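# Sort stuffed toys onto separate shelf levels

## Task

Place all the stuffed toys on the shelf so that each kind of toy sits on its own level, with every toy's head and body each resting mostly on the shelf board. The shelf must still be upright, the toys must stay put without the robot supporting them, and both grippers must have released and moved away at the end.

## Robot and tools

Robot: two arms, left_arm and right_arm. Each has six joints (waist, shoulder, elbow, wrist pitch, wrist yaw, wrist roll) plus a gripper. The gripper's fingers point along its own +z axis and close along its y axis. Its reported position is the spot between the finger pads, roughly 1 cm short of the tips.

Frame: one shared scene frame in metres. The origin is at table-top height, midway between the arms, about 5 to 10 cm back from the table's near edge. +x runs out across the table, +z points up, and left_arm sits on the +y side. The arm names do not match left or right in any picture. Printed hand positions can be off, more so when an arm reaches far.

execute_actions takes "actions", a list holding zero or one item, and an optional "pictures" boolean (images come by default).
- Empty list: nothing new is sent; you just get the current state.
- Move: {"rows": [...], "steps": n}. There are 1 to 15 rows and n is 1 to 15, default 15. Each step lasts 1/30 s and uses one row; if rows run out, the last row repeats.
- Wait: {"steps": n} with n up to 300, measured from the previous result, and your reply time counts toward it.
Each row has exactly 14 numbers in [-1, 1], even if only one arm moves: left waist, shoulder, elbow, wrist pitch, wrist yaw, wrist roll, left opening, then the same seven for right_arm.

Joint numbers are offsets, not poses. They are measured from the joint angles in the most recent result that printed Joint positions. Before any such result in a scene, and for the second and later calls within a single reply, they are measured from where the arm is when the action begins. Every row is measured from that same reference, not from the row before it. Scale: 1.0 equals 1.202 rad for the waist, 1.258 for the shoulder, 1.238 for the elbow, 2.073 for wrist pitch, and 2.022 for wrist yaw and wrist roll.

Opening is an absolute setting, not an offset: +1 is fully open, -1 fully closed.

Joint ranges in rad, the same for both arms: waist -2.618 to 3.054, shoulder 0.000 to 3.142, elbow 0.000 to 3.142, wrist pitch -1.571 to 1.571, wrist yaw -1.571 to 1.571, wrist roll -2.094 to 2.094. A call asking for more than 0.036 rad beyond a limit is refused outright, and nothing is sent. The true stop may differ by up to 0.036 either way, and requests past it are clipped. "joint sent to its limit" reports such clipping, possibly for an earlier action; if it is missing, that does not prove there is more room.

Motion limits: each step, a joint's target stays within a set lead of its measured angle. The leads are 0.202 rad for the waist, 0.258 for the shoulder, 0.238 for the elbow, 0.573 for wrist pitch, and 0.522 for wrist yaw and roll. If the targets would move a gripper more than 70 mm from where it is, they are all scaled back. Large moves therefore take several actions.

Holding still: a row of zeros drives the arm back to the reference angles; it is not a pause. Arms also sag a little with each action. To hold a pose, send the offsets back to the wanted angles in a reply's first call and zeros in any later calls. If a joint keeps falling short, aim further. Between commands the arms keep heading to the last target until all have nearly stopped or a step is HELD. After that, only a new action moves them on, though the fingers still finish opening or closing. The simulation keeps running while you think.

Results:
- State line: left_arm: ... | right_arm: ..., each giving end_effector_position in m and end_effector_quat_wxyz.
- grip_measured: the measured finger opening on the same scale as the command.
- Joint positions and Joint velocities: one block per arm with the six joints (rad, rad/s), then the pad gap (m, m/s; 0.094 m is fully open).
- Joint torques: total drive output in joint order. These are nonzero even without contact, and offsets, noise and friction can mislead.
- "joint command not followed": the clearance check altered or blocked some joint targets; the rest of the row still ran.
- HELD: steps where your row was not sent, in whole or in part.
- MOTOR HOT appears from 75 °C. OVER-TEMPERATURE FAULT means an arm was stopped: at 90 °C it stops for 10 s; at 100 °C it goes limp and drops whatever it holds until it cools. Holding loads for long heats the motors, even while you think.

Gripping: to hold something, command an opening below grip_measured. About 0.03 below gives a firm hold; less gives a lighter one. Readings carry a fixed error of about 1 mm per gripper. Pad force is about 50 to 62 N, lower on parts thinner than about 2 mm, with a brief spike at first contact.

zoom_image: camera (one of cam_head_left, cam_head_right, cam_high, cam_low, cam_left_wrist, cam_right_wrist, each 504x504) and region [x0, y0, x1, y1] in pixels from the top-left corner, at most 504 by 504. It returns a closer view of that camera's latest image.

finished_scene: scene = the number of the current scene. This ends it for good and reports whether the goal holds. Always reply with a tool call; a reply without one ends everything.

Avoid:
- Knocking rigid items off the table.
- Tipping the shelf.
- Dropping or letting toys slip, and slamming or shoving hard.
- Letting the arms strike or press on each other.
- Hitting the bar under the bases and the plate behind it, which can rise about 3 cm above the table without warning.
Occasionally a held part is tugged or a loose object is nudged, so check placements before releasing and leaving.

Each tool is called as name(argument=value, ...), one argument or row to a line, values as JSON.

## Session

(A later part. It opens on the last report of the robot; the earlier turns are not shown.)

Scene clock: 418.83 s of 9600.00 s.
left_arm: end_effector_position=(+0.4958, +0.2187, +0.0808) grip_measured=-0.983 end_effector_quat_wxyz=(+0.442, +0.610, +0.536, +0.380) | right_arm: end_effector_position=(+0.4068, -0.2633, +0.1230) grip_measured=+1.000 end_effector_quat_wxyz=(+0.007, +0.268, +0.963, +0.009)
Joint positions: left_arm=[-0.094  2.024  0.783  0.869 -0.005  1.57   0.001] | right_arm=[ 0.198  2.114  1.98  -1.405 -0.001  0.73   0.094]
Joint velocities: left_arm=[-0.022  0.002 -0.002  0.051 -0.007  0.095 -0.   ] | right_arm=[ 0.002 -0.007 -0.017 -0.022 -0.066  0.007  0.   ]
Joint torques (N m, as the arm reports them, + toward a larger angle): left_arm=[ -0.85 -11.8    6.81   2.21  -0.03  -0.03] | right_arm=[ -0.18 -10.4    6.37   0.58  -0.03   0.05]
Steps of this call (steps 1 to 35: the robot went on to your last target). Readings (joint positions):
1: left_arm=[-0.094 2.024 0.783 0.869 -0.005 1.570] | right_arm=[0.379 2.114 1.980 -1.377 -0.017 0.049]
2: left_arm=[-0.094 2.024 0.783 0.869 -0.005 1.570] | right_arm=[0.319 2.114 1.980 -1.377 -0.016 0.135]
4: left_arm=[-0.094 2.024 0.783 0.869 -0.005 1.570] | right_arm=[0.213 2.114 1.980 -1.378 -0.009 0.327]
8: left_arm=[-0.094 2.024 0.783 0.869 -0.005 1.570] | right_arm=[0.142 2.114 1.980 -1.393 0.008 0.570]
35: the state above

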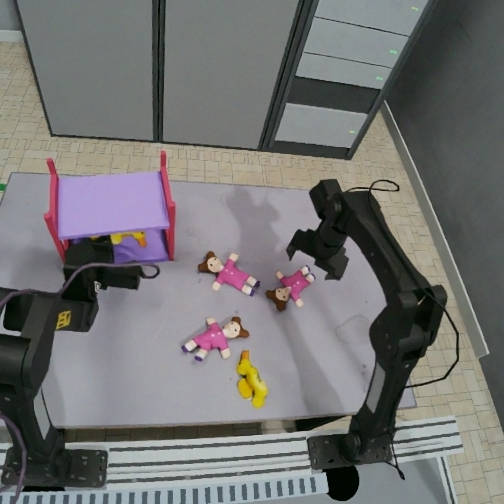

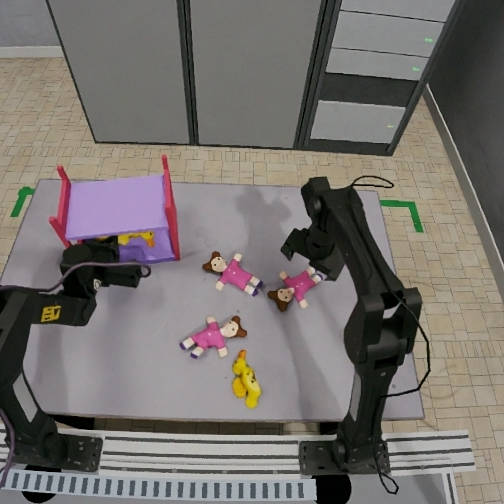

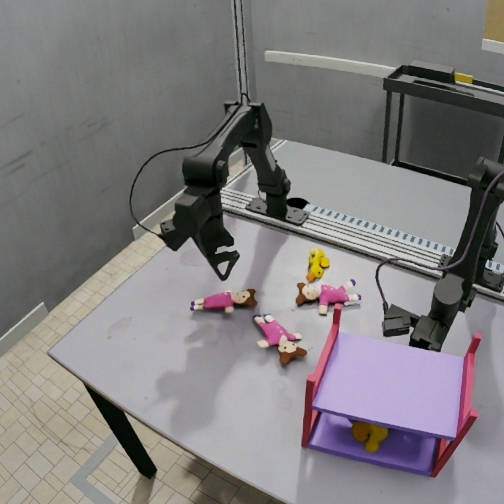

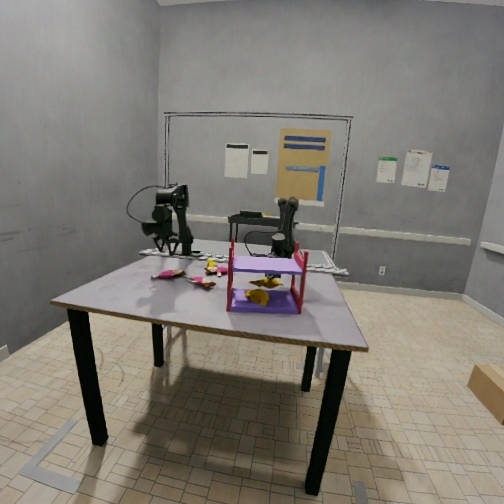

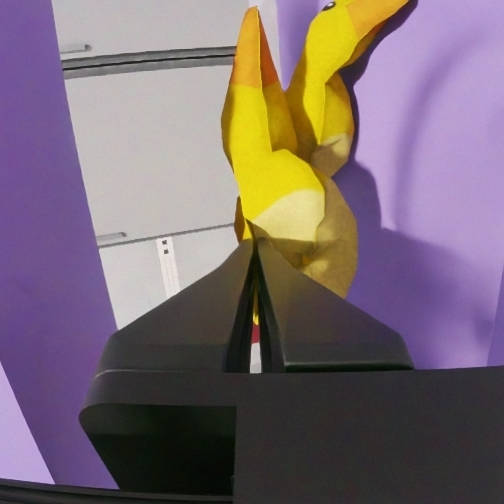

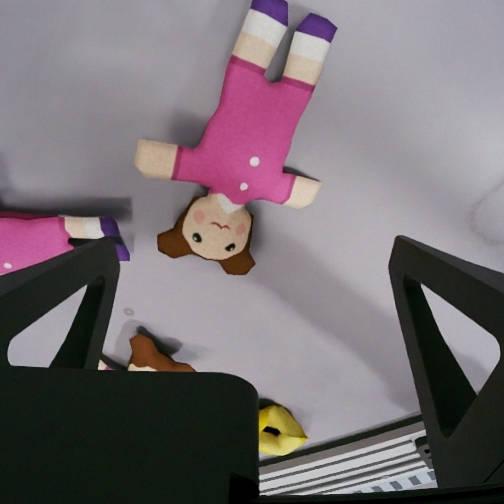

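execute_actions(
  actions=[
    {"rows": [[0, -0.012, 0.02, 0, 0, 0, -0.2, -0.027, 0.088, -0.162, 0.147, 0, 0.168, 1]], "steps": 15},
  ],
  pictures=false,
)

execute_actions(
  actions=[
    {"steps": 25},
  ],
)

Scene clock: 432.90 s of 9600.00 s.
left_arm: end_effector_position=(+0.4958, +0.2188, +0.0807) grip_measured=-0.202 end_effector_quat_wxyz=(+0.442, +0.610, +0.536, +0.380) | right_arm: end_effector_position=(+0.4145, -0.2746, +0.0154) grip_measured=+1.000 end_effector_quat_wxyz=(-0.022, +0.432, +0.902, -0.009)
Joint positions: left_arm=[-0.094  2.024  0.783  0.869 -0.005  1.57   0.038] | right_arm=[ 0.166  2.249  1.768 -1.124 -0.002  1.049  0.094]
Joint velocities: left_arm=[ 0.017  0.022 -0.017  0.051 -0.022 -0.022  0.   ] | right_arm=[-0.007 -0.002 -0.002  0.11  -0.066  0.095  0.   ]
Joint torques (N m, as the arm reports them, + toward a larger angle): left_arm=[ -0.01 -11.62   6.3    1.68  -0.03   0.  ] | right_arm=[  0.06 -12.77   6.33   0.69   0.01   0.07]
Steps of this call (steps 1 to 15: the robot went on to your last target; steps 16 to 110: nothing new was sent; then 9.90 s passed at rest; steps 111 to 125: all 15 steps of this action). Readings (joint positions):
111: left_arm=[-0.094 2.024 0.783 0.869 -0.005 1.570] | right_arm=[0.197 2.116 1.959 -1.379 -0.001 0.763]
112: left_arm=[-0.094 2.024 0.783 0.869 -0.005 1.570] | right_arm=[0.195 2.114 1.926 -1.335 -0.001 0.807]
114: left_arm=[-0.094 2.024 0.783 0.869 -0.005 1.570] | right_arm=[0.185 2.145 1.857 -1.259 -0.001 0.889]
118: left_arm=[-0.094 2.024 0.783 0.869 -0.005 1.570] | right_arm=[0.168 2.243 1.779 -1.170 -0.001 0.993]
125: the state above

Scene clock: 433.73 s of 9600.00 s.
left_arm: end_effector_position=(+0.4958, +0.2188, +0.0807) grip_measured=-0.202 end_effector_quat_wxyz=(+0.442, +0.610, +0.536, +0.380) | right_arm: end_effector_position=(+0.4179, -0.2741, +0.0152) grip_measured=+1.000 end_effector_quat_wxyz=(-0.016, +0.439, +0.898, -0.005)
Joint positions: left_arm=[-0.094  2.024  0.783  0.869 -0.005  1.57   0.038] | right_arm=[ 0.166  2.249  1.768 -1.11  -0.002  1.064  0.094]
Joint velocities: left_arm=[-0.012  0.002 -0.007  0.007  0.037 -0.022 -0.001] | right_arm=[-0.012 -0.012  0.002  0.037  0.022 -0.095  0.   ]
Joint torques (N m, as the arm reports them, + toward a larger angle): left_arm=[  0.09 -11.33   6.19   1.71  -0.04  -0.02] | right_arm=[  0.06 -12.78   6.39   0.75   0.02   0.06]
Steps of this call (steps 1 to 25: the robot went on to your last target). Readings (joint positions):
1: left_arm=[-0.094 2.024 0.783 0.869 -0.005 1.570] | right_arm=[0.166 2.249 1.768 -1.121 -0.002 1.052]
2: left_arm=[-0.094 2.024 0.783 0.869 -0.005 1.570] | right_arm=[0.166 2.249 1.768 -1.119 -0.002 1.054]
4: left_arm=[-0.094 2.024 0.783 0.869 -0.005 1.570] | right_arm=[0.166 2.249 1.768 -1.116 -0.002 1.058]
8: left_arm=[-0.094 2.024 0.783 0.869 -0.005 1.570] | right_arm=[0.166 2.249 1.768 -1.112 -0.002 1.061]
25: the state above

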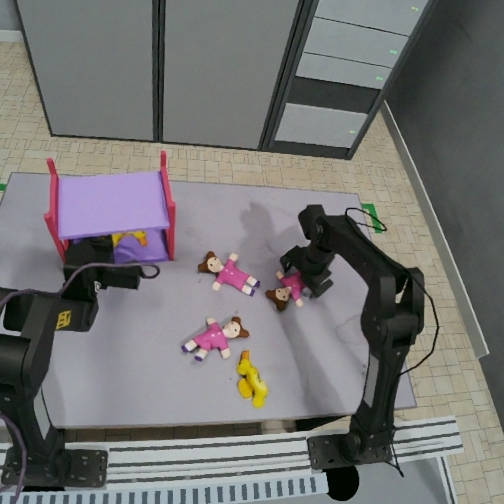

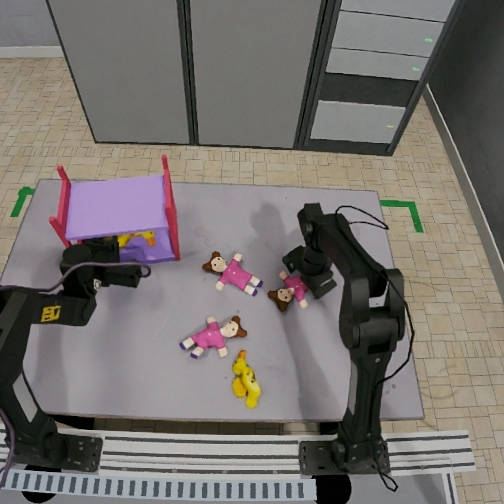

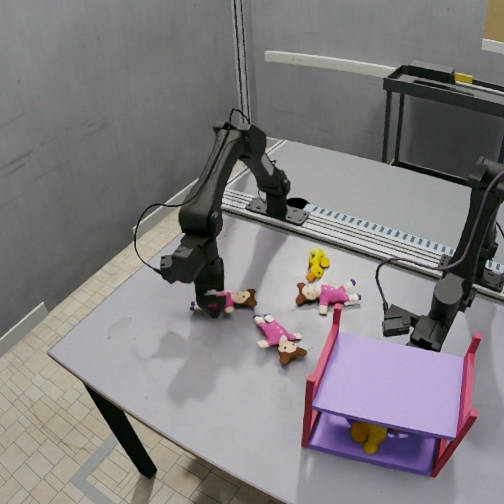

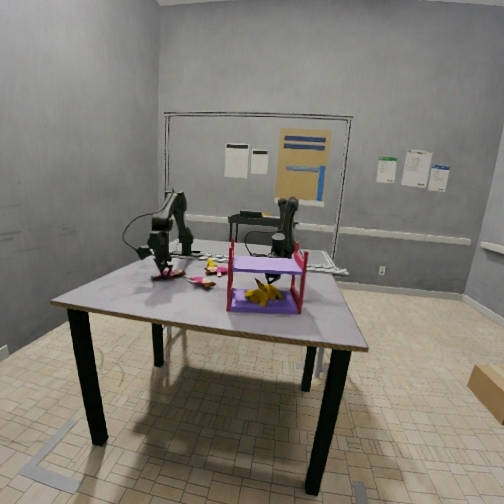

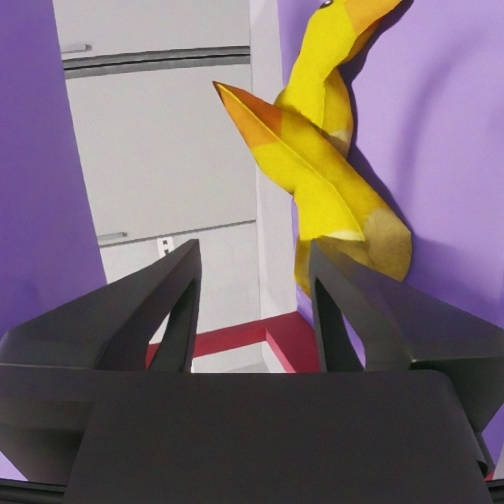

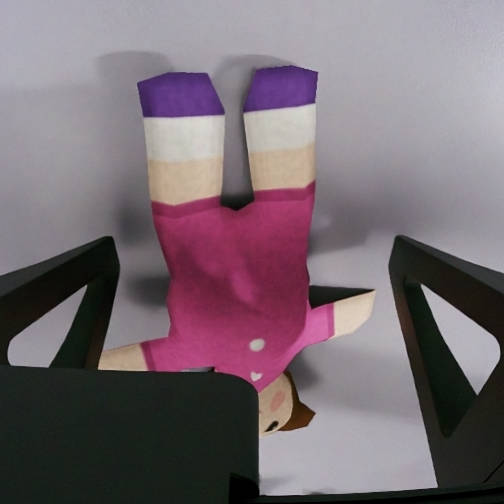

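execute_actions(
  actions=[
    {"rows": [[0, -0.305, -0.229, -0.062, 0, 0, -0.2, 0, -0.015, 0.01, 0, 0, 0, -1],[0, -0.305, -0.229, -0.062, 0, 0, -0.2, 0, -0.015, 0.01, 0, 0, 0, -1],[0, -0.305, -0.229, -0.062, 0, 0, -0.2, 0, -0.015, 0.01, 0, 0, 0, -1],[0, -0.305, -0.229, -0.062, 0, 0, -0.2, 0, -0.015, 0.01, 0, 0, 0, -1],[0, -0.305, -0.229, -0.062, 0, 0, -0.2, 0, -0.015, 0.01, 0, 0, 0, -1],[0, -0.305, -0.229, -0.062, 0, 0, -0.2, 0, -0.015, 0.01, 0, 0, 0, -1],[0, -0.305, -0.229, -0.062, 0, 0, -0.2, 0, -0.015, 0.01, 0, 0, 0, -1],[0, -0.305, -0.229, -0.062, 0, 0, -0.2, 0, -0.015, 0.01, 0, 0, 0, -1],[0, -0.305, -0.229, -0.062, 0, 0, -0.2, 0, -0.015, 0.01, 0, 0, 0, -1],[0, -0.576, -0.229, -0.419, 0, -1, 1, 0, -0.015, 0.01, 0, 0, 0, -1],[0, -0.576, -0.229, -0.419, 0, -1, 1, 0, -0.015, 0.01, 0, 0, 0, -1],[0, -0.576, -0.229, -0.419, 0, -1, 1, 0, -0.015, 0.01, 0, 0, 0, -1],[0, -0.576, -0.229, -0.419, 0, -1, 1, 0, -0.11, 0.179, -0.15, 0, 0, -1]], "steps": 15},
  ],
  pictures=false,
)

execute_actions(
  actions=[
    {"steps": 25},
  ],
  pictures=false,
)

Scene clock: 449.63 s of 9600.00 s.
left_arm: end_effector_position=(+0.3643, +0.2380, +0.1240) grip_measured=+0.990 end_effector_quat_wxyz=(+0.456, +0.470, +0.725, +0.211) | right_arm: end_effector_position=(+0.4186, -0.2741, +0.0389) grip_measured=-0.943 end_effector_quat_wxyz=(-0.019, +0.439, +0.898, -0.007)
Joint positions: left_arm=[-0.094  1.308  0.489  0.255 -0.006  1.018  0.093] | right_arm=[ 0.166  2.239  1.846 -1.206 -0.002  1.064  0.003]
Joint velocities: left_arm=[-0.002 -0.691 -0.012 -1.165  0.022 -2.777  0.023] | right_arm=[-0.002 -0.33   0.926 -0.96   0.037 -0.037  0.   ]
Joint torques (N m, as the arm reports them, + toward a larger angle): left_arm=[ 0.04 -1.41  6.93  0.89  0.   -0.02] | right_arm=[  0.03 -16.13   8.36   0.53   0.01   0.  ]
Steps of this call (steps 1 to 15: the robot went on to your last target; steps 16 to 90: nothing new was sent; then 12.40 s passed at rest; steps 91 to 105: all 15 steps of this action). Readings (joint positions):
91: left_arm=[-0.094 1.997 0.757 0.857 -0.006 1.570] | right_arm=[0.166 2.249 1.768 -1.110 -0.002 1.064]
92: left_arm=[-0.094 1.927 0.684 0.833 -0.006 1.570] | right_arm=[0.166 2.249 1.768 -1.110 -0.002 1.064]
94: left_arm=[-0.094 1.762 0.543 0.787 -0.006 1.571] | right_arm=[0.166 2.249 1.768 -1.110 -0.002 1.064]
98: left_arm=[-0.094 1.644 0.495 0.771 -0.006 1.571] | right_arm=[0.166 2.249 1.768 -1.110 -0.002 1.064]
105: the state above

Scene clock: 450.47 s of 9600.00 s.
left_arm: end_effector_position=(+0.3288, +0.2426, +0.0794) grip_measured=+1.000 end_effector_quat_wxyz=(+0.382, -0.135, +0.907, -0.115) | right_arm: end_effector_position=(+0.4105, -0.2761, +0.1265) grip_measured=-0.943 end_effector_quat_wxyz=(+0.011, +0.439, +0.898, +0.014)
Joint positions: left_arm=[-0.094  1.294  0.489  0.009 -0.006 -0.429  0.094] | right_arm=[ 0.166  2.108  1.985 -1.404 -0.002  1.064  0.003]
Joint velocities: left_arm=[ 0.002 -0.012 -0.002  0.007  0.037 -0.183  0.   ] | right_arm=[ 0.002 -0.017 -0.007 -0.007 -0.081 -0.022 -0.   ]
Joint torques (N m, as the arm reports them, + toward a larger angle): left_arm=[ 0.03 -3.68  6.56  1.29 -0.01 -0.1 ] | right_arm=[ 0.04 -9.85  5.93  0.58  0.01 -0.01]
Steps of this call (steps 1 to 25: the robot went on to your last target). Readings (joint positions):
1: left_arm=[-0.094 1.293 0.489 0.218 -0.006 0.922] | right_arm=[0.166 2.225 1.876 -1.234 -0.002 1.064]
2: left_arm=[-0.094 1.291 0.489 0.184 -0.006 0.825] | right_arm=[0.166 2.208 1.905 -1.259 -0.002 1.064]
4: left_arm=[-0.094 1.293 0.489 0.115 -0.006 0.631] | right_arm=[0.166 2.164 1.950 -1.304 -0.002 1.064]
8: left_arm=[-0.094 1.294 0.489 0.046 -0.006 0.243] | right_arm=[0.166 2.103 1.984 -1.358 -0.002 1.064]
25: the state above

execute_actions(
  actions=[
    {"rows": [[-0.854, 0.0, 0.5, -0.35, 0, -0.589, 1, 0, 0, 0.005, -0.005, 0, 0, -1],[-0.854, 0.0, 0.5, -0.35, 0, -0.589, 1, 0, 0, 0.005, -0.005, 0, 0, -1],[-0.854, 0.0, 0.5, -0.35, 0, -0.589, 1, 0, 0, 0.005, -0.005, 0, 0, -1],[-0.854, 0.1, 0.7, -0.5, 0, -0.589, 1, 0, 0, 0.005, -0.005, 0, 0, -1],[-0.854, 0.1, 0.7, -0.5, 0, -0.589, 1, 0, 0, 0.005, -0.005, 0, 0, -1],[-0.854, 0.2, 1.0, -0.6, 0, -0.589, 1, 0, 0, 0.005, -0.005, 0, 0, -1],[-0.854, 0.2, 1.0, -0.6, 0, -0.589, 1, 0, 0, 0.005, -0.005, 0, 0, -1],[-0.854, 0.3, 1.0, -0.65, 0, -0.589, 1, 0, 0, 0.005, -0.005, 0, 0, -1],[-0.854, 0.3, 1.0, -0.65, 0, -0.589, 1, 0, 0, 0.005, -0.005, 0, 0, -1],[-0.854, 0.4, 1.0, -0.65, 0, -0.589, 1, 0, 0, 0.005, -0.005, 0, 0, -1],[-0.854, 0.4, 1.0, -0.65, 0, -0.589, 1, 0, 0, 0.005, -0.005, 0, 0, -1],[-0.854, 0.48, 1.0, -0.65, 0, -0.589, 1, 0, 0, 0.005, -0.005, 0, 0, -1]], "steps": 15},
  ],
  pictures=false,
)

execute_actions(
  actions=[
    {"steps": 30},
  ],
  pictures=false,
)

Scene clock: 463.07 s of 9600.00 s.
left_arm: end_effector_position=(+0.1697, -0.0349, +0.1075) grip_measured=+1.000 end_effector_quat_wxyz=(+0.027, -0.218, +0.975, -0.027) | right_arm: end_effector_position=(+0.4104, -0.2761, +0.1265) grip_measured=-0.943 end_effector_quat_wxyz=(+0.010, +0.439, +0.898, +0.014)
Joint positions: left_arm=[-1.036  1.914  1.561 -1.187 -0.006 -1.523  0.094] | right_arm=[ 0.166  2.108  1.985 -1.404 -0.002  1.064  0.003]
Joint velocities: left_arm=[-1.56   0.842  1.673 -0.725  0.11  -0.549  0.   ] | right_arm=[-0.002 -0.002 -0.007 -0.037 -0.007  0.037 -0.   ]
Joint torques (N m, as the arm reports them, + toward a larger angle): left_arm=[  1.41 -16.46   9.41   0.03  -0.18  -0.07] | right_arm=[  0.05 -10.02   6.09   0.66   0.01  -0.01]
Steps of this call (steps 1 to 30: the robot went on to your last target; steps 31 to 90: nothing new was sent; then 9.10 s passed at rest; steps 91 to 105: all 15 steps of this action). Readings (joint positions):
91: left_arm=[-0.117 1.294 0.521 -0.072 -0.018 -0.519] | right_arm=[0.166 2.108 1.985 -1.404 -0.002 1.064]
92: left_arm=[-0.172 1.301 0.579 -0.204 -0.024 -0.620] | right_arm=[0.166 2.108 1.985 -1.404 -0.002 1.064]
94: left_arm=[-0.311 1.320 0.717 -0.416 -0.020 -0.817] | right_arm=[0.166 2.108 1.985 -1.404 -0.002 1.064]
98: left_arm=[-0.587 1.507 1.050 -0.814 -0.013 -1.207] | right_arm=[0.166 2.108 1.985 -1.404 -0.002 1.064]
105: the state above

Scene clock: 464.07 s of 9600.00 s.
left_arm: end_effector_position=(+0.1361, -0.0526, +0.1458) grip_measured=+1.000 end_effector_quat_wxyz=(+0.019, -0.217, +0.975, -0.038) | right_arm: end_effector_position=(+0.4104, -0.2761, +0.1265) grip_measured=-0.943 end_effector_quat_wxyz=(+0.010, +0.439, +0.898, +0.014)
Joint positions: left_arm=[-1.128  1.903  1.702 -1.322  0.01  -1.613  0.094] | right_arm=[ 0.166  2.108  1.985 -1.404 -0.002  1.064  0.003]
Joint velocities: left_arm=[ 0.007 -0.002 -0.012 -0.066 -0.007  0.022  0.   ] | right_arm=[-0.007  0.007 -0.002  0.037  0.037  0.037  0.   ]
Joint torques (N m, as the arm reports them, + toward a larger angle): left_arm=[  0.49 -10.49   7.38   0.26  -0.18  -0.08] | right_arm=[  0.06 -10.04   6.1    0.66   0.01  -0.01]
Steps of this call (steps 1 to 30: the robot went on to your last target). Readings (joint positions):
1: left_arm=[-1.085 1.935 1.610 -1.204 -0.003 -1.540] | right_arm=[0.166 2.108 1.985 -1.404 -0.002 1.064]
2: left_arm=[-1.123 1.939 1.646 -1.213 0.002 -1.554] | right_arm=[0.166 2.108 1.985 -1.404 -0.002 1.064]
4: left_arm=[-1.163 1.928 1.686 -1.237 0.012 -1.574] | right_arm=[0.166 2.108 1.985 -1.404 -0.002 1.064]
8: left_arm=[-1.146 1.904 1.702 -1.283 0.013 -1.598] | right_arm=[0.166 2.108 1.985 -1.404 -0.002 1.064]
30: the state above
All arms were judged still, so your last target was given up. Only a new action makes them travel on or press farther. Fingers that are still opening or closing keep moving.

execute_actions(
  actions=[
    {"rows": [[0.023, 0.236, 0.346, -0.071, 0, 0, 1, 0, 0, 0.005, -0.005, 0, 0, -1]], "steps": 15},
  ],
  pictures=false,
)

execute_actions(
  actions=[
    {"steps": 20},
  ],
)

Scene clock: 468.80 s of 9600.00 s.
left_arm: end_effector_position=(+0.1660, -0.1061, +0.1256) grip_measured=+1.000 end_effector_quat_wxyz=(+0.014, -0.225, +0.974, -0.012) | right_arm: end_effector_position=(+0.4104, -0.2761, +0.1265) grip_measured=-0.943 end_effector_quat_wxyz=(+0.010, +0.439, +0.898, +0.014)
Joint positions: left_arm=[-1.113  2.225  2.095 -1.445  0.01  -1.614  0.094] | right_arm=[ 0.166  2.108  1.985 -1.404 -0.002  1.064  0.003]
Joint velocities: left_arm=[ 0.032 -0.066  0.022 -0.125  0.007  0.051  0.   ] | right_arm=[ 0.002 -0.007  0.007  0.022 -0.007  0.007 -0.001]
Joint torques (N m, as the arm reports them, + toward a larger angle): left_arm=[  1.05 -14.92   7.95   0.14  -0.02   0.  ] | right_arm=[  0.06 -10.04   6.11   0.66   0.01  -0.01]
Steps of this call (steps 1 to 90: nothing new was sent; then 1.23 s passed at rest; steps 91 to 105: all 15 steps of this action). Readings (joint positions):
91: left_arm=[-1.127 1.935 1.741 -1.363 0.010 -1.614] | right_arm=[0.166 2.108 1.985 -1.404 -0.002 1.064]
92: left_arm=[-1.125 1.996 1.829 -1.414 0.010 -1.614] | right_arm=[0.166 2.108 1.985 -1.404 -0.002 1.064]
94: left_arm=[-1.119 2.127 1.988 -1.425 0.010 -1.614] | right_arm=[0.166 2.108 1.985 -1.404 -0.002 1.064]
98: left_arm=[-1.113 2.233 2.075 -1.419 0.010 -1.614] | right_arm=[0.166 2.108 1.985 -1.404 -0.002 1.064]
105: the state above

Scene clock: 469.47 s of 9600.00 s.
left_arm: end_effector_position=(+0.1654, -0.1049, +0.1268) grip_measured=+1.000 end_effector_quat_wxyz=(+0.014, -0.225, +0.974, -0.011) | right_arm: end_effector_position=(+0.4104, -0.2761, +0.1265) grip_measured=-0.943 end_effector_quat_wxyz=(+0.010, +0.439, +0.898, +0.014)
Joint positions: left_arm=[-1.113  2.223  2.096 -1.452  0.01  -1.614  0.094] | right_arm=[ 0.166  2.108  1.985 -1.404 -0.002  1.064  0.003]
Joint velocities: left_arm=[-0.032  0.012 -0.007 -0.037 -0.037 -0.037  0.   ] | right_arm=[-0.017  0.002 -0.017 -0.037  0.037  0.022  0.001]
Joint torques (N m, as the arm reports them, + toward a larger angle): left_arm=[  0.99 -14.74   7.9    0.17  -0.02   0.01] | right_arm=[  0.06 -10.03   6.09   0.66   0.     0.  ]
Steps of this call (steps 1 to 15: the robot went on to your last target; steps 16 to 20: nothing new was sent). Readings (joint positions):
1: left_arm=[-1.113 2.224 2.096 -1.446 0.010 -1.614] | right_arm=[0.166 2.108 1.985 -1.404 -0.002 1.064]
2: left_arm=[-1.113 2.223 2.096 -1.447 0.010 -1.614] | right_arm=[0.166 2.108 1.985 -1.404 -0.002 1.064]
4: left_arm=[-1.113 2.223 2.096 -1.449 0.010 -1.614] | right_arm=[0.166 2.108 1.985 -1.404 -0.002 1.064]
8: left_arm=[-1.113 2.223 2.096 -1.451 0.010 -1.614] | right_arm=[0.166 2.108 1.985 -1.404 -0.002 1.064]
20: the state above
All arms were judged still, so your last target was given up. Only a new action makes them travel on or press farther. Fingers that are still opening or closing keep moving.

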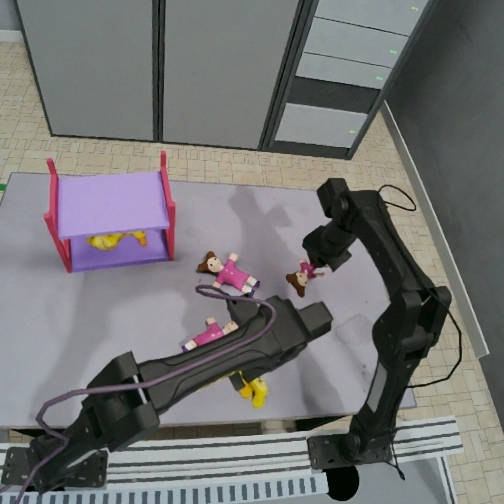

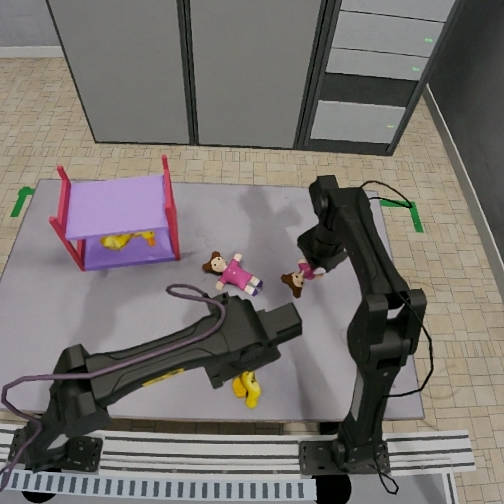

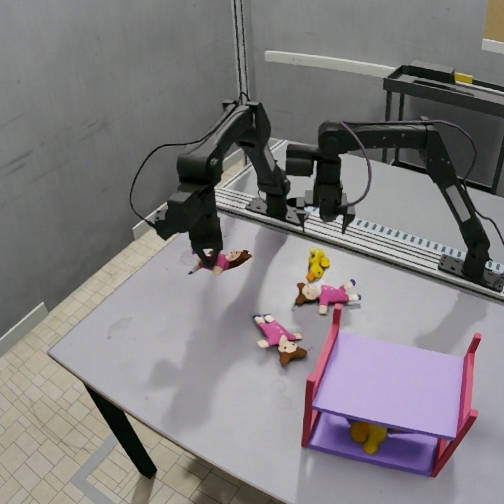

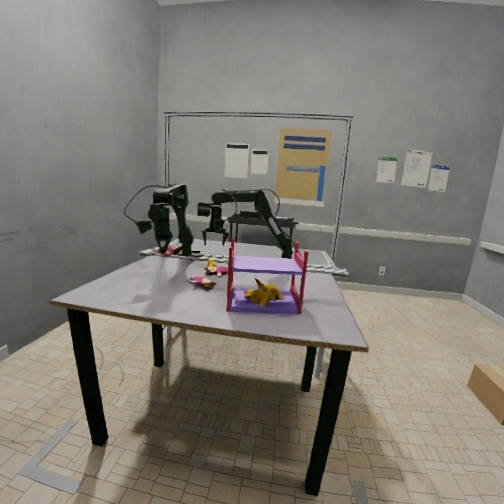

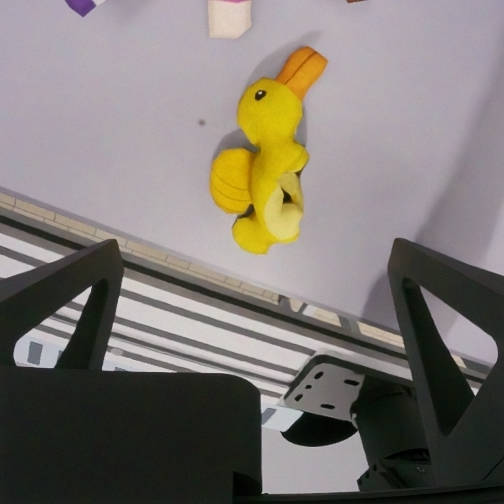

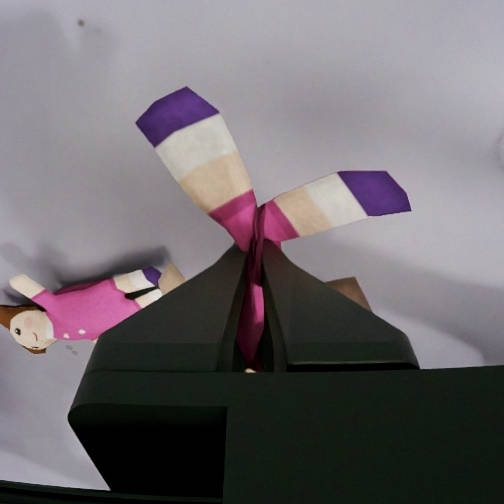

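execute_actions(
  actions=[
    {"rows": [[-0.039, 0.014, -0.244, 0.175, 0, -0.023, 1, 0, 0, 0.005, -0.005, 0, 0, -1]], "steps": 15},
  ],
  pictures=false,
)

execute_actions(
  actions=[
    {"steps": 20},
  ],
  pictures=false,
)

zoom_image(
  camera="cam_left_wrist",
  region=[0, 0, 504, 504],
)

Scene clock: 477.53 s of 9600.00 s.
left_arm: end_effector_position=(+0.1452, -0.1122, +0.0292) grip_measured=+1.000 end_effector_quat_wxyz=(+0.010, -0.216, +0.976, +0.004) | right_arm: end_effector_position=(+0.4104, -0.2761, +0.1265) grip_measured=-0.943 end_effector_quat_wxyz=(+0.010, +0.439, +0.898, +0.014)
Joint positions: left_arm=[-1.169  2.268  1.783 -1.123  0.016 -1.652  0.094] | right_arm=[ 0.166  2.108  1.985 -1.404 -0.002  1.064  0.003]
Joint velocities: left_arm=[-0.007 -0.09   0.007  0.066  0.022 -0.037  0.   ] | right_arm=[ 0.002 -0.007 -0.007 -0.007 -0.051 -0.007 -0.   ]
Joint torques (N m, as the arm reports them, + toward a larger angle): left_arm=[  0.75 -15.02   6.01   0.42  -0.07  -0.04] | right_arm=[  0.05 -10.03   6.09   0.65   0.01  -0.01]
Steps of this call (steps 1 to 90: nothing new was sent; then 4.57 s passed at rest; steps 91 to 105: all 15 steps of this action). Readings (joint positions):
91: left_arm=[-1.116 2.216 2.060 -1.409 0.010 -1.619] | right_arm=[0.166 2.108 1.985 -1.404 -0.002 1.064]
92: left_arm=[-1.121 2.199 1.996 -1.338 0.010 -1.626] | right_arm=[0.166 2.108 1.985 -1.404 -0.002 1.064]
94: left_arm=[-1.138 2.204 1.884 -1.248 0.010 -1.635] | right_arm=[0.166 2.108 1.985 -1.404 -0.002 1.064]
98: left_arm=[-1.167 2.273 1.791 -1.174 0.014 -1.646] | right_arm=[0.166 2.108 1.985 -1.404 -0.002 1.064]
105: the state above

Scene clock: 478.20 s of 9600.00 s.
left_arm: end_effector_position=(+0.1464, -0.1156, +0.0308) grip_measured=+1.000 end_effector_quat_wxyz=(+0.011, -0.217, +0.976, -0.004) | right_arm: end_effector_position=(+0.4104, -0.2761, +0.1265) grip_measured=-0.943 end_effector_quat_wxyz=(+0.010, +0.439, +0.898, +0.014)
Joint positions: left_arm=[-1.169  2.264  1.783 -1.11   0.016 -1.653  0.094] | right_arm=[ 0.166  2.108  1.985 -1.404 -0.002  1.064  0.003]
Joint velocities: left_arm=[ 0.007 -0.002 -0.007 -0.066  0.037 -0.022  0.   ] | right_arm=[-0.017 -0.007 -0.007 -0.139  0.007 -0.037 -0.001]
Joint torques (N m, as the arm reports them, + toward a larger angle): left_arm=[  0.72 -15.14   6.05   0.46  -0.06  -0.08] | right_arm=[  0.04 -10.04   6.09   0.66   0.01  -0.01]
Steps of this call (steps 1 to 20: the robot went on to your last target). Readings (joint positions):
1: left_arm=[-1.169 2.265 1.783 -1.119 0.016 -1.652] | right_arm=[0.166 2.108 1.985 -1.404 -0.002 1.064]
2: left_arm=[-1.169 2.264 1.783 -1.117 0.016 -1.652] | right_arm=[0.166 2.108 1.985 -1.404 -0.002 1.064]
4: left_arm=[-1.169 2.264 1.783 -1.114 0.016 -1.653] | right_arm=[0.166 2.108 1.985 -1.404 -0.002 1.064]
8: left_arm=[-1.169 2.264 1.783 -1.111 0.016 -1.653] | right_arm=[0.166 2.108 1.985 -1.404 -0.002 1.064]
20: the state above

Region (0, 0, 504, 504) of cam_left_wrist's 504x504 image, scaled by 1.000.

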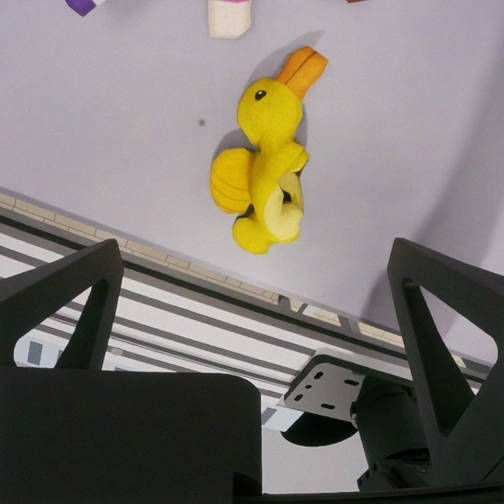

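execute_actions(
  actions=[
    {"rows": [[0, -0.018, 0.01, 0.01, 0, 0, -1, 0, 0, 0.005, -0.005, 0, 0, -1],[0, -0.018, 0.01, 0.01, 0, 0, -1, 0, 0, 0.005, -0.005, 0, 0, -1],[0, -0.018, 0.01, 0.01, 0, 0, -1, 0, 0, 0.005, -0.005, 0, 0, -1],[0, -0.018, 0.01, 0.01, 0, 0, -1, 0, 0, 0.005, -0.005, 0, 0, -1],[0, -0.018, 0.01, 0.01, 0, 0, -1, 0, 0, 0.005, -0.005, 0, 0, -1],[0, -0.018, 0.01, 0.01, 0, 0, -1, 0, 0, 0.005, -0.005, 0, 0, -1],[0, -0.018, 0.01, 0.01, 0, 0, -1, 0, 0, 0.005, -0.005, 0, 0, -1],[0, -0.018, 0.01, 0.01, 0, 0, -1, 0, 0, 0.005, -0.005, 0, 0, -1],[0, -0.018, 0.01, 0.01, 0, 0, -1, 0, 0, 0.005, -0.005, 0, 0, -1],[0, -0.018, 0.01, 0.01, 0, 0, -1, 0, 0, 0.005, -0.005, 0, 0, -1],[0, -0.018, 0.01, 0.01, 0, 0, -1, 0, 0, 0.005, -0.005, 0, 0, -1],[0, -0.018, 0.01, 0.01, 0, 0, -1, 0, 0, 0.005, -0.005, 0, 0, -1],[0, -0.06, 0.25, -0.165, 0, 0, -1, 0, 0, 0.005, -0.005, 0, 0, -1]], "steps": 15},
  ],
  pictures=false,
)

execute_actions(
  actions=[
    {"steps": 25},
  ],
)

Scene clock: 489.77 s of 9600.00 s.
left_arm: end_effector_position=(+0.1448, -0.1144, +0.0528) grip_measured=-0.971 end_effector_quat_wxyz=(+0.008, -0.217, +0.976, +0.010) | right_arm: end_effector_position=(+0.4104, -0.2761, +0.1265) grip_measured=-0.943 end_effector_quat_wxyz=(+0.010, +0.439, +0.898, +0.014)
Joint positions: left_arm=[-1.169  2.273  1.886 -1.234  0.017 -1.653  0.001] | right_arm=[ 0.166  2.108  1.985 -1.404 -0.002  1.064  0.003]
Joint velocities: left_arm=[ 0.002 -0.037  1.297 -1.223  0.066  0.037  0.001] | right_arm=[-0.012 -0.012 -0.002 -0.022 -0.022 -0.037  0.   ]
Joint torques (N m, as the arm reports them, + toward a larger angle): left_arm=[  0.   -18.91   9.43   0.43  -0.04   0.  ] | right_arm=[  0.04 -10.03   6.1    0.66   0.    -0.01]
Steps of this call (steps 1 to 15: the robot went on to your last target; steps 16 to 90: nothing new was sent; then 8.07 s passed at rest; steps 91 to 105: all 15 steps of this action). Readings (joint positions):
91: left_arm=[-1.169 2.264 1.783 -1.110 0.016 -1.653] | right_arm=[0.166 2.108 1.985 -1.404 -0.002 1.064]
92: left_arm=[-1.169 2.264 1.783 -1.110 0.016 -1.653] | right_arm=[0.166 2.108 1.985 -1.404 -0.002 1.064]
94: left_arm=[-1.169 2.264 1.783 -1.109 0.016 -1.653] | right_arm=[0.166 2.108 1.985 -1.404 -0.002 1.064]
98: left_arm=[-1.169 2.264 1.783 -1.107 0.016 -1.653] | right_arm=[0.166 2.108 1.985 -1.404 -0.002 1.064]
105: the state above

Scene clock: 490.60 s of 9600.00 s.
left_arm: end_effector_position=(+0.1416, -0.1141, +0.1331) grip_measured=-0.971 end_effector_quat_wxyz=(+0.013, -0.216, +0.976, -0.024) | right_arm: end_effector_position=(+0.4104, -0.2761, +0.1265) grip_measured=-0.943 end_effector_quat_wxyz=(+0.010, +0.439, +0.898, +0.014)
Joint positions: left_arm=[-1.169  2.193  2.075 -1.435  0.017 -1.653  0.001] | right_arm=[ 0.166  2.108  1.985 -1.404 -0.002  1.064  0.003]
Joint velocities: left_arm=[ 0.007 -0.007 -0.012  0.066 -0.081 -0.095 -0.002] | right_arm=[-0.017 -0.017 -0.007 -0.051 -0.095 -0.037 -0.001]
Joint torques (N m, as the arm reports them, + toward a larger angle): left_arm=[  0.05 -12.93   6.6    0.13  -0.03  -0.01] | right_arm=[  0.06 -10.04   6.08   0.66   0.01  -0.01]
Steps of this call (steps 1 to 25: the robot went on to your last target). Readings (joint positions):
1: left_arm=[-1.169 2.268 1.930 -1.267 0.017 -1.653] | right_arm=[0.166 2.108 1.985 -1.404 -0.002 1.064]
2: left_arm=[-1.169 2.260 1.973 -1.294 0.017 -1.653] | right_arm=[0.166 2.108 1.985 -1.404 -0.002 1.064]
4: left_arm=[-1.169 2.232 2.035 -1.333 0.017 -1.653] | right_arm=[0.166 2.108 1.985 -1.404 -0.002 1.064]
8: left_arm=[-1.169 2.181 2.075 -1.385 0.017 -1.653] | right_arm=[0.166 2.108 1.985 -1.404 -0.002 1.064]
25: the state above

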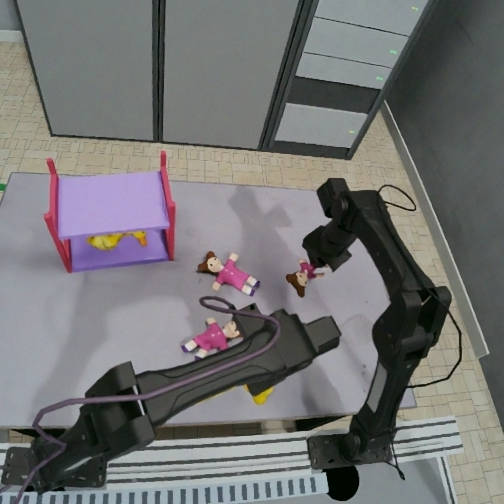

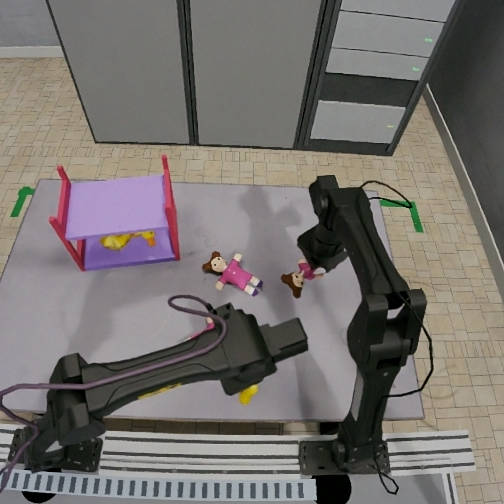

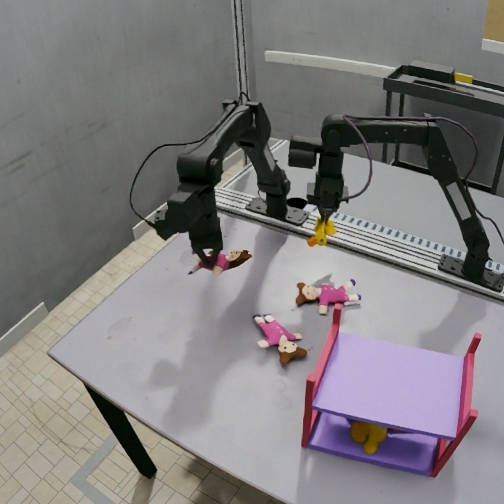

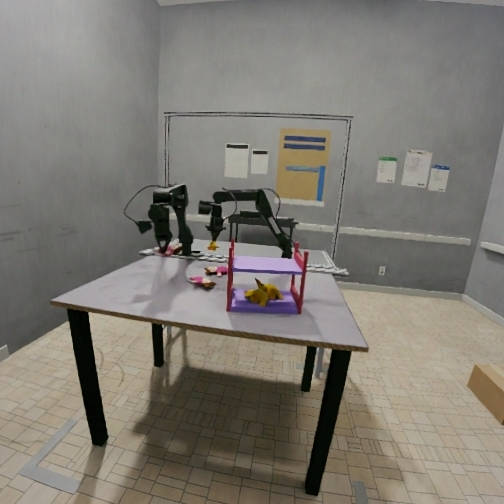

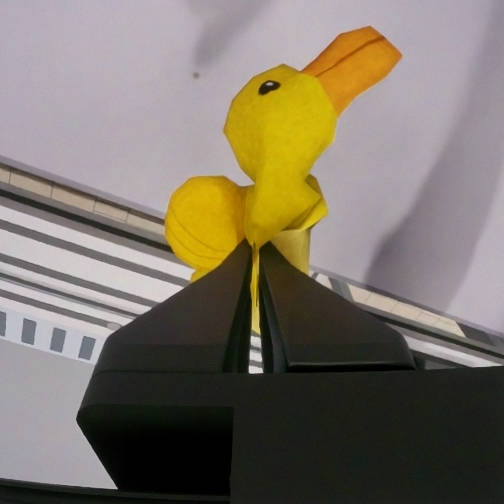

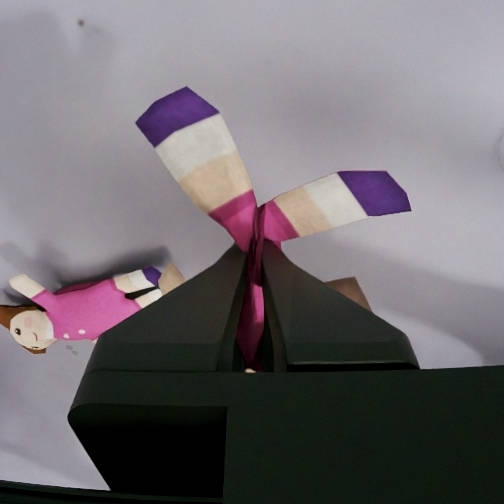

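execute_actions(
  actions=[
    {"rows": [[0.694, -0.71, -1.0, 0.692, 0, 0.04, -1, 0, -0.404, -0.545, 0.065, 0, -0.808, -1],[0.694, -0.71, -1.0, 0.692, 0, 0.04, -1, 0, -0.404, -0.545, 0.065, 0, -0.808, -1],[0.694, -0.71, -1.0, 0.692, 0, 0.04, -1, 0, -0.404, -0.545, 0.065, 0, -0.808, -1],[0.694, -0.71, -1.0, 0.692, 0, 0.04, -1, 0, -0.404, -0.545, 0.065, 0, -0.808, -1],[0.694, -0.71, -1.0, 0.692, 0, 0.04, -1, 0, -0.404, -0.545, 0.065, 0, -0.808, -1],[0.694, -0.71, -1.0, 0.692, 0, 0.04, -1, 0, -0.404, -0.545, 0.065, 0, -0.808, -1],[0.694, -0.71, -1.0, 0.692, 0, 0.04, -1, 0, -0.404, -0.545, 0.065, 0, -0.808, -1],[0.694, -0.71, -1.0, 0.692, 0, 0.04, -1, 0, -0.404, -0.545, 0.065, 0, -0.808, -1],[0.694, -0.71, -1.0, 0.692, 0, 0.04, -1, 0, -0.404, -0.545, 0.065, 0, -0.808, -1],[0.694, -0.71, -1.0, 0.692, 0, 0.04, -1, 0, -0.404, -0.545, 0.065, 0, -0.808, -1],[0.694, -0.71, -1.0, 0.692, 0, 0.04, -1, 0, -0.404, -0.545, 0.065, 0, -0.808, -1],[0.694, -0.71, -1.0, 0.692, 0, 0.04, -1, 0, -0.404, -0.545, 0.065, 0, -0.808, -1],[0.694, -0.71, -1.0, 0.692, 0, 0.04, -1, 0.694, -0.404, -0.545, 0.065, 0, -0.808, -1]], "steps": 15},
  ],
  pictures=false,
)

execute_actions(
  actions=[
    {"steps": 40},
  ],
  pictures=false,
)

Scene clock: 513.60 s of 9600.00 s.
left_arm: end_effector_position=(+0.3365, -0.0030, +0.2400) grip_measured=-0.971 end_effector_quat_wxyz=(+0.165, -0.390, +0.821, -0.384) | right_arm: end_effector_position=(+0.2659, -0.2650, +0.1242) grip_measured=-0.943 end_effector_quat_wxyz=(-0.009, -0.298, +0.955, -0.005)
Joint positions: left_arm=[-0.645  1.573  1.345 -0.525  0.033 -1.6    0.001] | right_arm=[ 0.301  1.599  1.313 -1.292  0.02  -0.315  0.003]
Joint velocities: left_arm=[ 1.223 -1.36  -1.429  1.868  0.022  0.081  0.001] | right_arm=[ 1.995  0.017 -0.012  0.286 -0.007 -1.722 -0.   ]
Joint torques (N m, as the arm reports them, + toward a larger angle): left_arm=[  0.03 -10.06   6.2    1.49  -0.13   0.14] | right_arm=[ 1.2  -5.79  5.32  0.5  -0.16 -0.04]
Steps of this call (steps 1 to 15: the robot went on to your last target; steps 16 to 90: nothing new was sent; then 19.50 s passed at rest; steps 91 to 105: all 15 steps of this action). Readings (joint positions):
91: left_arm=[-1.161 2.174 2.045 -1.393 0.021 -1.648] | right_arm=[0.166 2.077 1.936 -1.363 -0.002 0.992]
92: left_arm=[-1.148 2.139 1.986 -1.322 0.029 -1.640] | right_arm=[0.166 2.018 1.842 -1.314 -0.002 0.892]
94: left_arm=[-1.095 2.064 1.880 -1.199 0.034 -1.627] | right_arm=[0.166 1.876 1.662 -1.290 -0.002 0.697]
98: left_arm=[-0.945 1.892 1.681 -0.953 0.036 -1.612] | right_arm=[0.166 1.609 1.377 -1.302 -0.002 0.306]
105: the state above

Scene clock: 514.93 s of 9600.00 s.
left_arm: end_effector_position=(+0.3742, +0.1387, +0.2090) grip_measured=-0.971 end_effector_quat_wxyz=(+0.285, -0.485, +0.705, -0.433) | right_arm: end_effector_position=(+0.1532, -0.1009, +0.1266) grip_measured=-0.943 end_effector_quat_wxyz=(-0.010, +0.702, -0.712, -0.014)
Joint positions: left_arm=[-0.327  1.314  0.822 -0.038  0.011 -1.586  0.001] | right_arm=[ 1.004  1.599  1.313 -1.258 -0.009 -0.564  0.003]
Joint velocities: left_arm=[-0.002  0.002 -0.002  0.037 -0.007  0.007  0.   ] | right_arm=[-0.012  0.002 -0.007  0.022  0.11   0.051 -0.   ]
Joint torques (N m, as the arm reports them, + toward a larger angle): left_arm=[-0.62 -6.61  7.73  2.    0.04  0.12] | right_arm=[-0.3  -5.77  5.41  0.62  0.06 -0.08]
Steps of this call (steps 1 to 40: the robot went on to your last target). Readings (joint positions):
1: left_arm=[-0.600 1.525 1.296 -0.464 0.033 -1.600] | right_arm=[0.372 1.599 1.313 -1.283 0.019 -0.365]
2: left_arm=[-0.553 1.475 1.243 -0.402 0.033 -1.598] | right_arm=[0.445 1.599 1.313 -1.276 0.017 -0.406]
4: left_arm=[-0.443 1.373 1.115 -0.265 0.033 -1.594] | right_arm=[0.591 1.599 1.313 -1.267 0.014 -0.462]
8: left_arm=[-0.313 1.283 0.888 -0.106 0.002 -1.589] | right_arm=[0.881 1.599 1.313 -1.259 0.009 -0.523]
40: the state above

execute_actions(
  actions=[
    {"rows": [[0, 0.259, -0.26, 0.375, 0, 0, -1, 0, 0.08, -0.107, 0.105, 0, 0, -1],[0, 0.259, -0.26, 0.375, 0, 0, -1, 0, 0.08, -0.107, 0.105, 0, 0, -1],[0, 0.259, -0.26, 0.375, 0, 0, -1, 0, 0.08, -0.107, 0.105, 0, 0, -1],[0, 0.259, -0.26, 0.375, 0, 0, -1, 0, 0.08, -0.107, 0.105, 0, 0, -1],[0, 0.259, -0.26, 0.375, 0, 0, -1, 0, 0.08, -0.107, 0.105, 0, 0, -1],[0, 0.259, -0.26, 0.375, 0, 0, -1, 0, 0.08, -0.107, 0.105, 0, 0, -1],[0, 0.259, -0.26, 0.375, 0, 0, -1, 0, 0.08, -0.107, 0.105, 0, 0, -1],[0, 0.259, -0.26, 0.375, 0, 0, -1, 0, 0.08, -0.107, 0.105, 0, 0, -1],[0, 0.259, -0.26, 0.375, 0, 0, -1, 0, 0.08, -0.107, 0.105, 0, 0, -1],[0, 0.259, -0.26, 0.375, 0, 0, -1, 0, 0.08, -0.107, 0.105, 0, 0, -1],[0, 0.259, -0.26, 0.375, 0, 0, -1, 0, 0.08, -0.107, 0.105, 0, 0, -1],[0, 0.259, -0.26, 0.375, 0, 0, -1, 0, 0.08, -0.107, 0.105, 0, 0, -1],[0, 0.259, -0.26, 0.375, 0, 0, -1, 0, 0.08, -0.107, 0.105, 0, 0, 1]], "steps": 15},
  ],
  pictures=false,
)

execute_actions(
  actions=[
    {"steps": 25},
  ],
)

Scene clock: 523.57 s of 9600.00 s.
left_arm: end_effector_position=(+0.3698, +0.1404, +0.0677) grip_measured=-0.971 end_effector_quat_wxyz=(+0.279, -0.489, +0.709, -0.425) | right_arm: end_effector_position=(+0.1547, -0.0970, +0.0591) grip_measured=-0.172 end_effector_quat_wxyz=(+0.021, +0.702, -0.712, -0.007)
Joint positions: left_arm=[-0.327  1.661  0.461  0.648  0.011 -1.589  0.001] | right_arm=[ 1.004  1.72   1.171 -1.06  -0.009 -0.564  0.039]
Joint velocities: left_arm=[ 0.017 -0.09  -0.002  0.535 -0.022 -0.095 -0.   ] | right_arm=[ 0.012  0.012 -0.002  0.007  0.037  0.022  0.421]
Joint torques (N m, as the arm reports them, + toward a larger angle): left_arm=[-0.05 -8.12  7.54  1.75 -0.04  0.05] | right_arm=[ 0.04 -8.02  6.11  0.78  0.    0.  ]
Steps of this call (steps 1 to 15: the robot went on to your last target; steps 16 to 90: nothing new was sent; then 5.13 s passed at rest; steps 91 to 105: all 15 steps of this action). Readings (joint positions):
91: left_arm=[-0.327 1.329 0.799 0.023 0.011 -1.587] | right_arm=[1.004 1.604 1.297 -1.235 -0.009 -0.564]
92: left_arm=[-0.327 1.364 0.763 0.138 0.011 -1.587] | right_arm=[1.004 1.610 1.268 -1.191 -0.009 -0.564]
94: left_arm=[-0.327 1.480 0.671 0.345 0.011 -1.587] | right_arm=[1.004 1.656 1.217 -1.137 -0.009 -0.564]
98: left_arm=[-0.327 1.671 0.493 0.511 0.011 -1.588] | right_arm=[1.004 1.719 1.172 -1.092 -0.009 -0.564]
105: the state above

Scene clock: 524.40 s of 9600.00 s.
left_arm: end_effector_position=(+0.3757, +0.1381, +0.0807) grip_measured=-0.971 end_effector_quat_wxyz=(+0.292, -0.481, +0.697, -0.445) | right_arm: end_effector_position=(+0.1554, -0.0959, +0.0590) grip_measured=+1.000 end_effector_quat_wxyz=(+0.019, +0.702, -0.712, -0.007)
Joint positions: left_arm=[-0.327  1.658  0.461  0.701  0.011 -1.589  0.001] | right_arm=[ 1.004  1.72   1.171 -1.055 -0.009 -0.564  0.094]
Joint velocities: left_arm=[-0.032 -0.012 -0.007 -0.022 -0.022  0.007  0.001] | right_arm=[-0.007 -0.007  0.017  0.022 -0.007 -0.037  0.   ]
Joint torques (N m, as the arm reports them, + toward a larger angle): left_arm=[-0.01 -8.25  7.55  1.97  0.01  0.02] | right_arm=[ 0.06 -8.05  6.13  0.8   0.    0.  ]
Steps of this call (steps 1 to 25: the robot went on to your last target). Readings (joint positions):
1: left_arm=[-0.327 1.659 0.461 0.663 0.011 -1.589] | right_arm=[1.004 1.720 1.171 -1.060 -0.009 -0.564]
2: left_arm=[-0.327 1.658 0.461 0.674 0.011 -1.589] | right_arm=[1.004 1.720 1.171 -1.058 -0.009 -0.564]
4: left_arm=[-0.327 1.658 0.461 0.686 0.011 -1.589] | right_arm=[1.004 1.720 1.171 -1.057 -0.009 -0.564]
8: left_arm=[-0.327 1.658 0.461 0.696 0.011 -1.589] | right_arm=[1.004 1.720 1.171 -1.056 -0.009 -0.564]
25: the state above

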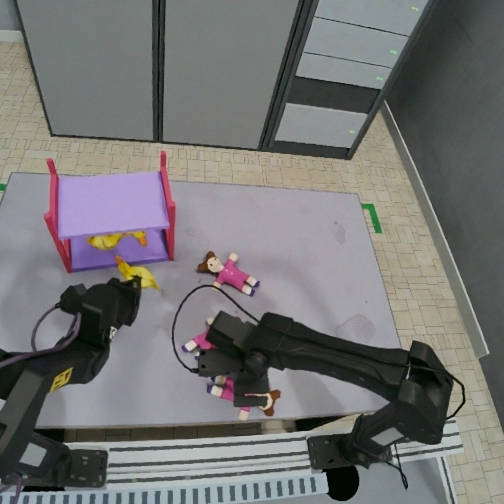

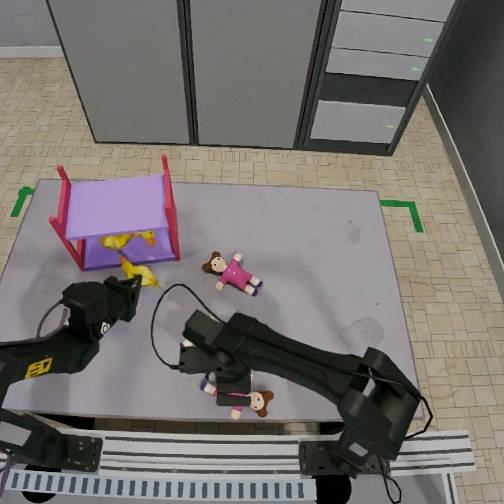

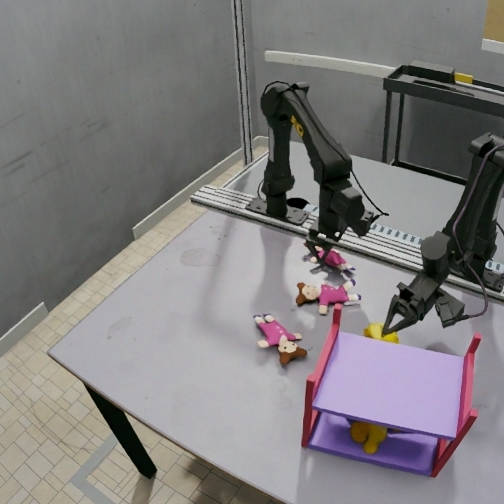

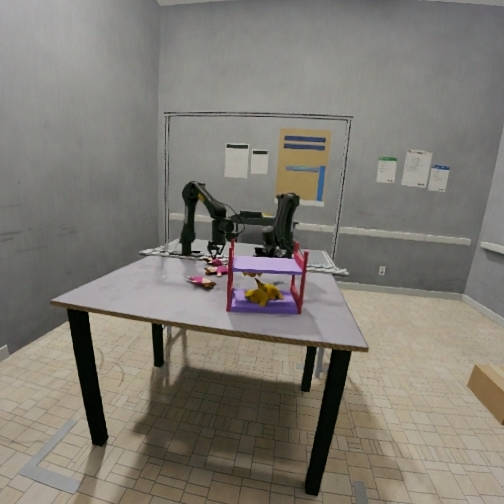

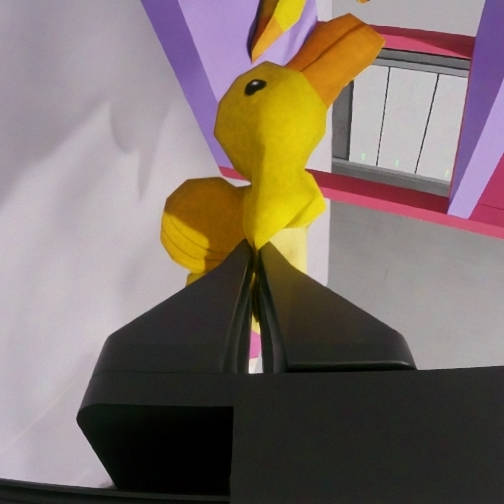

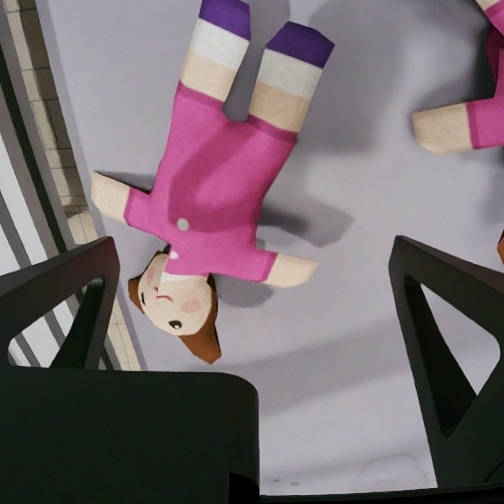

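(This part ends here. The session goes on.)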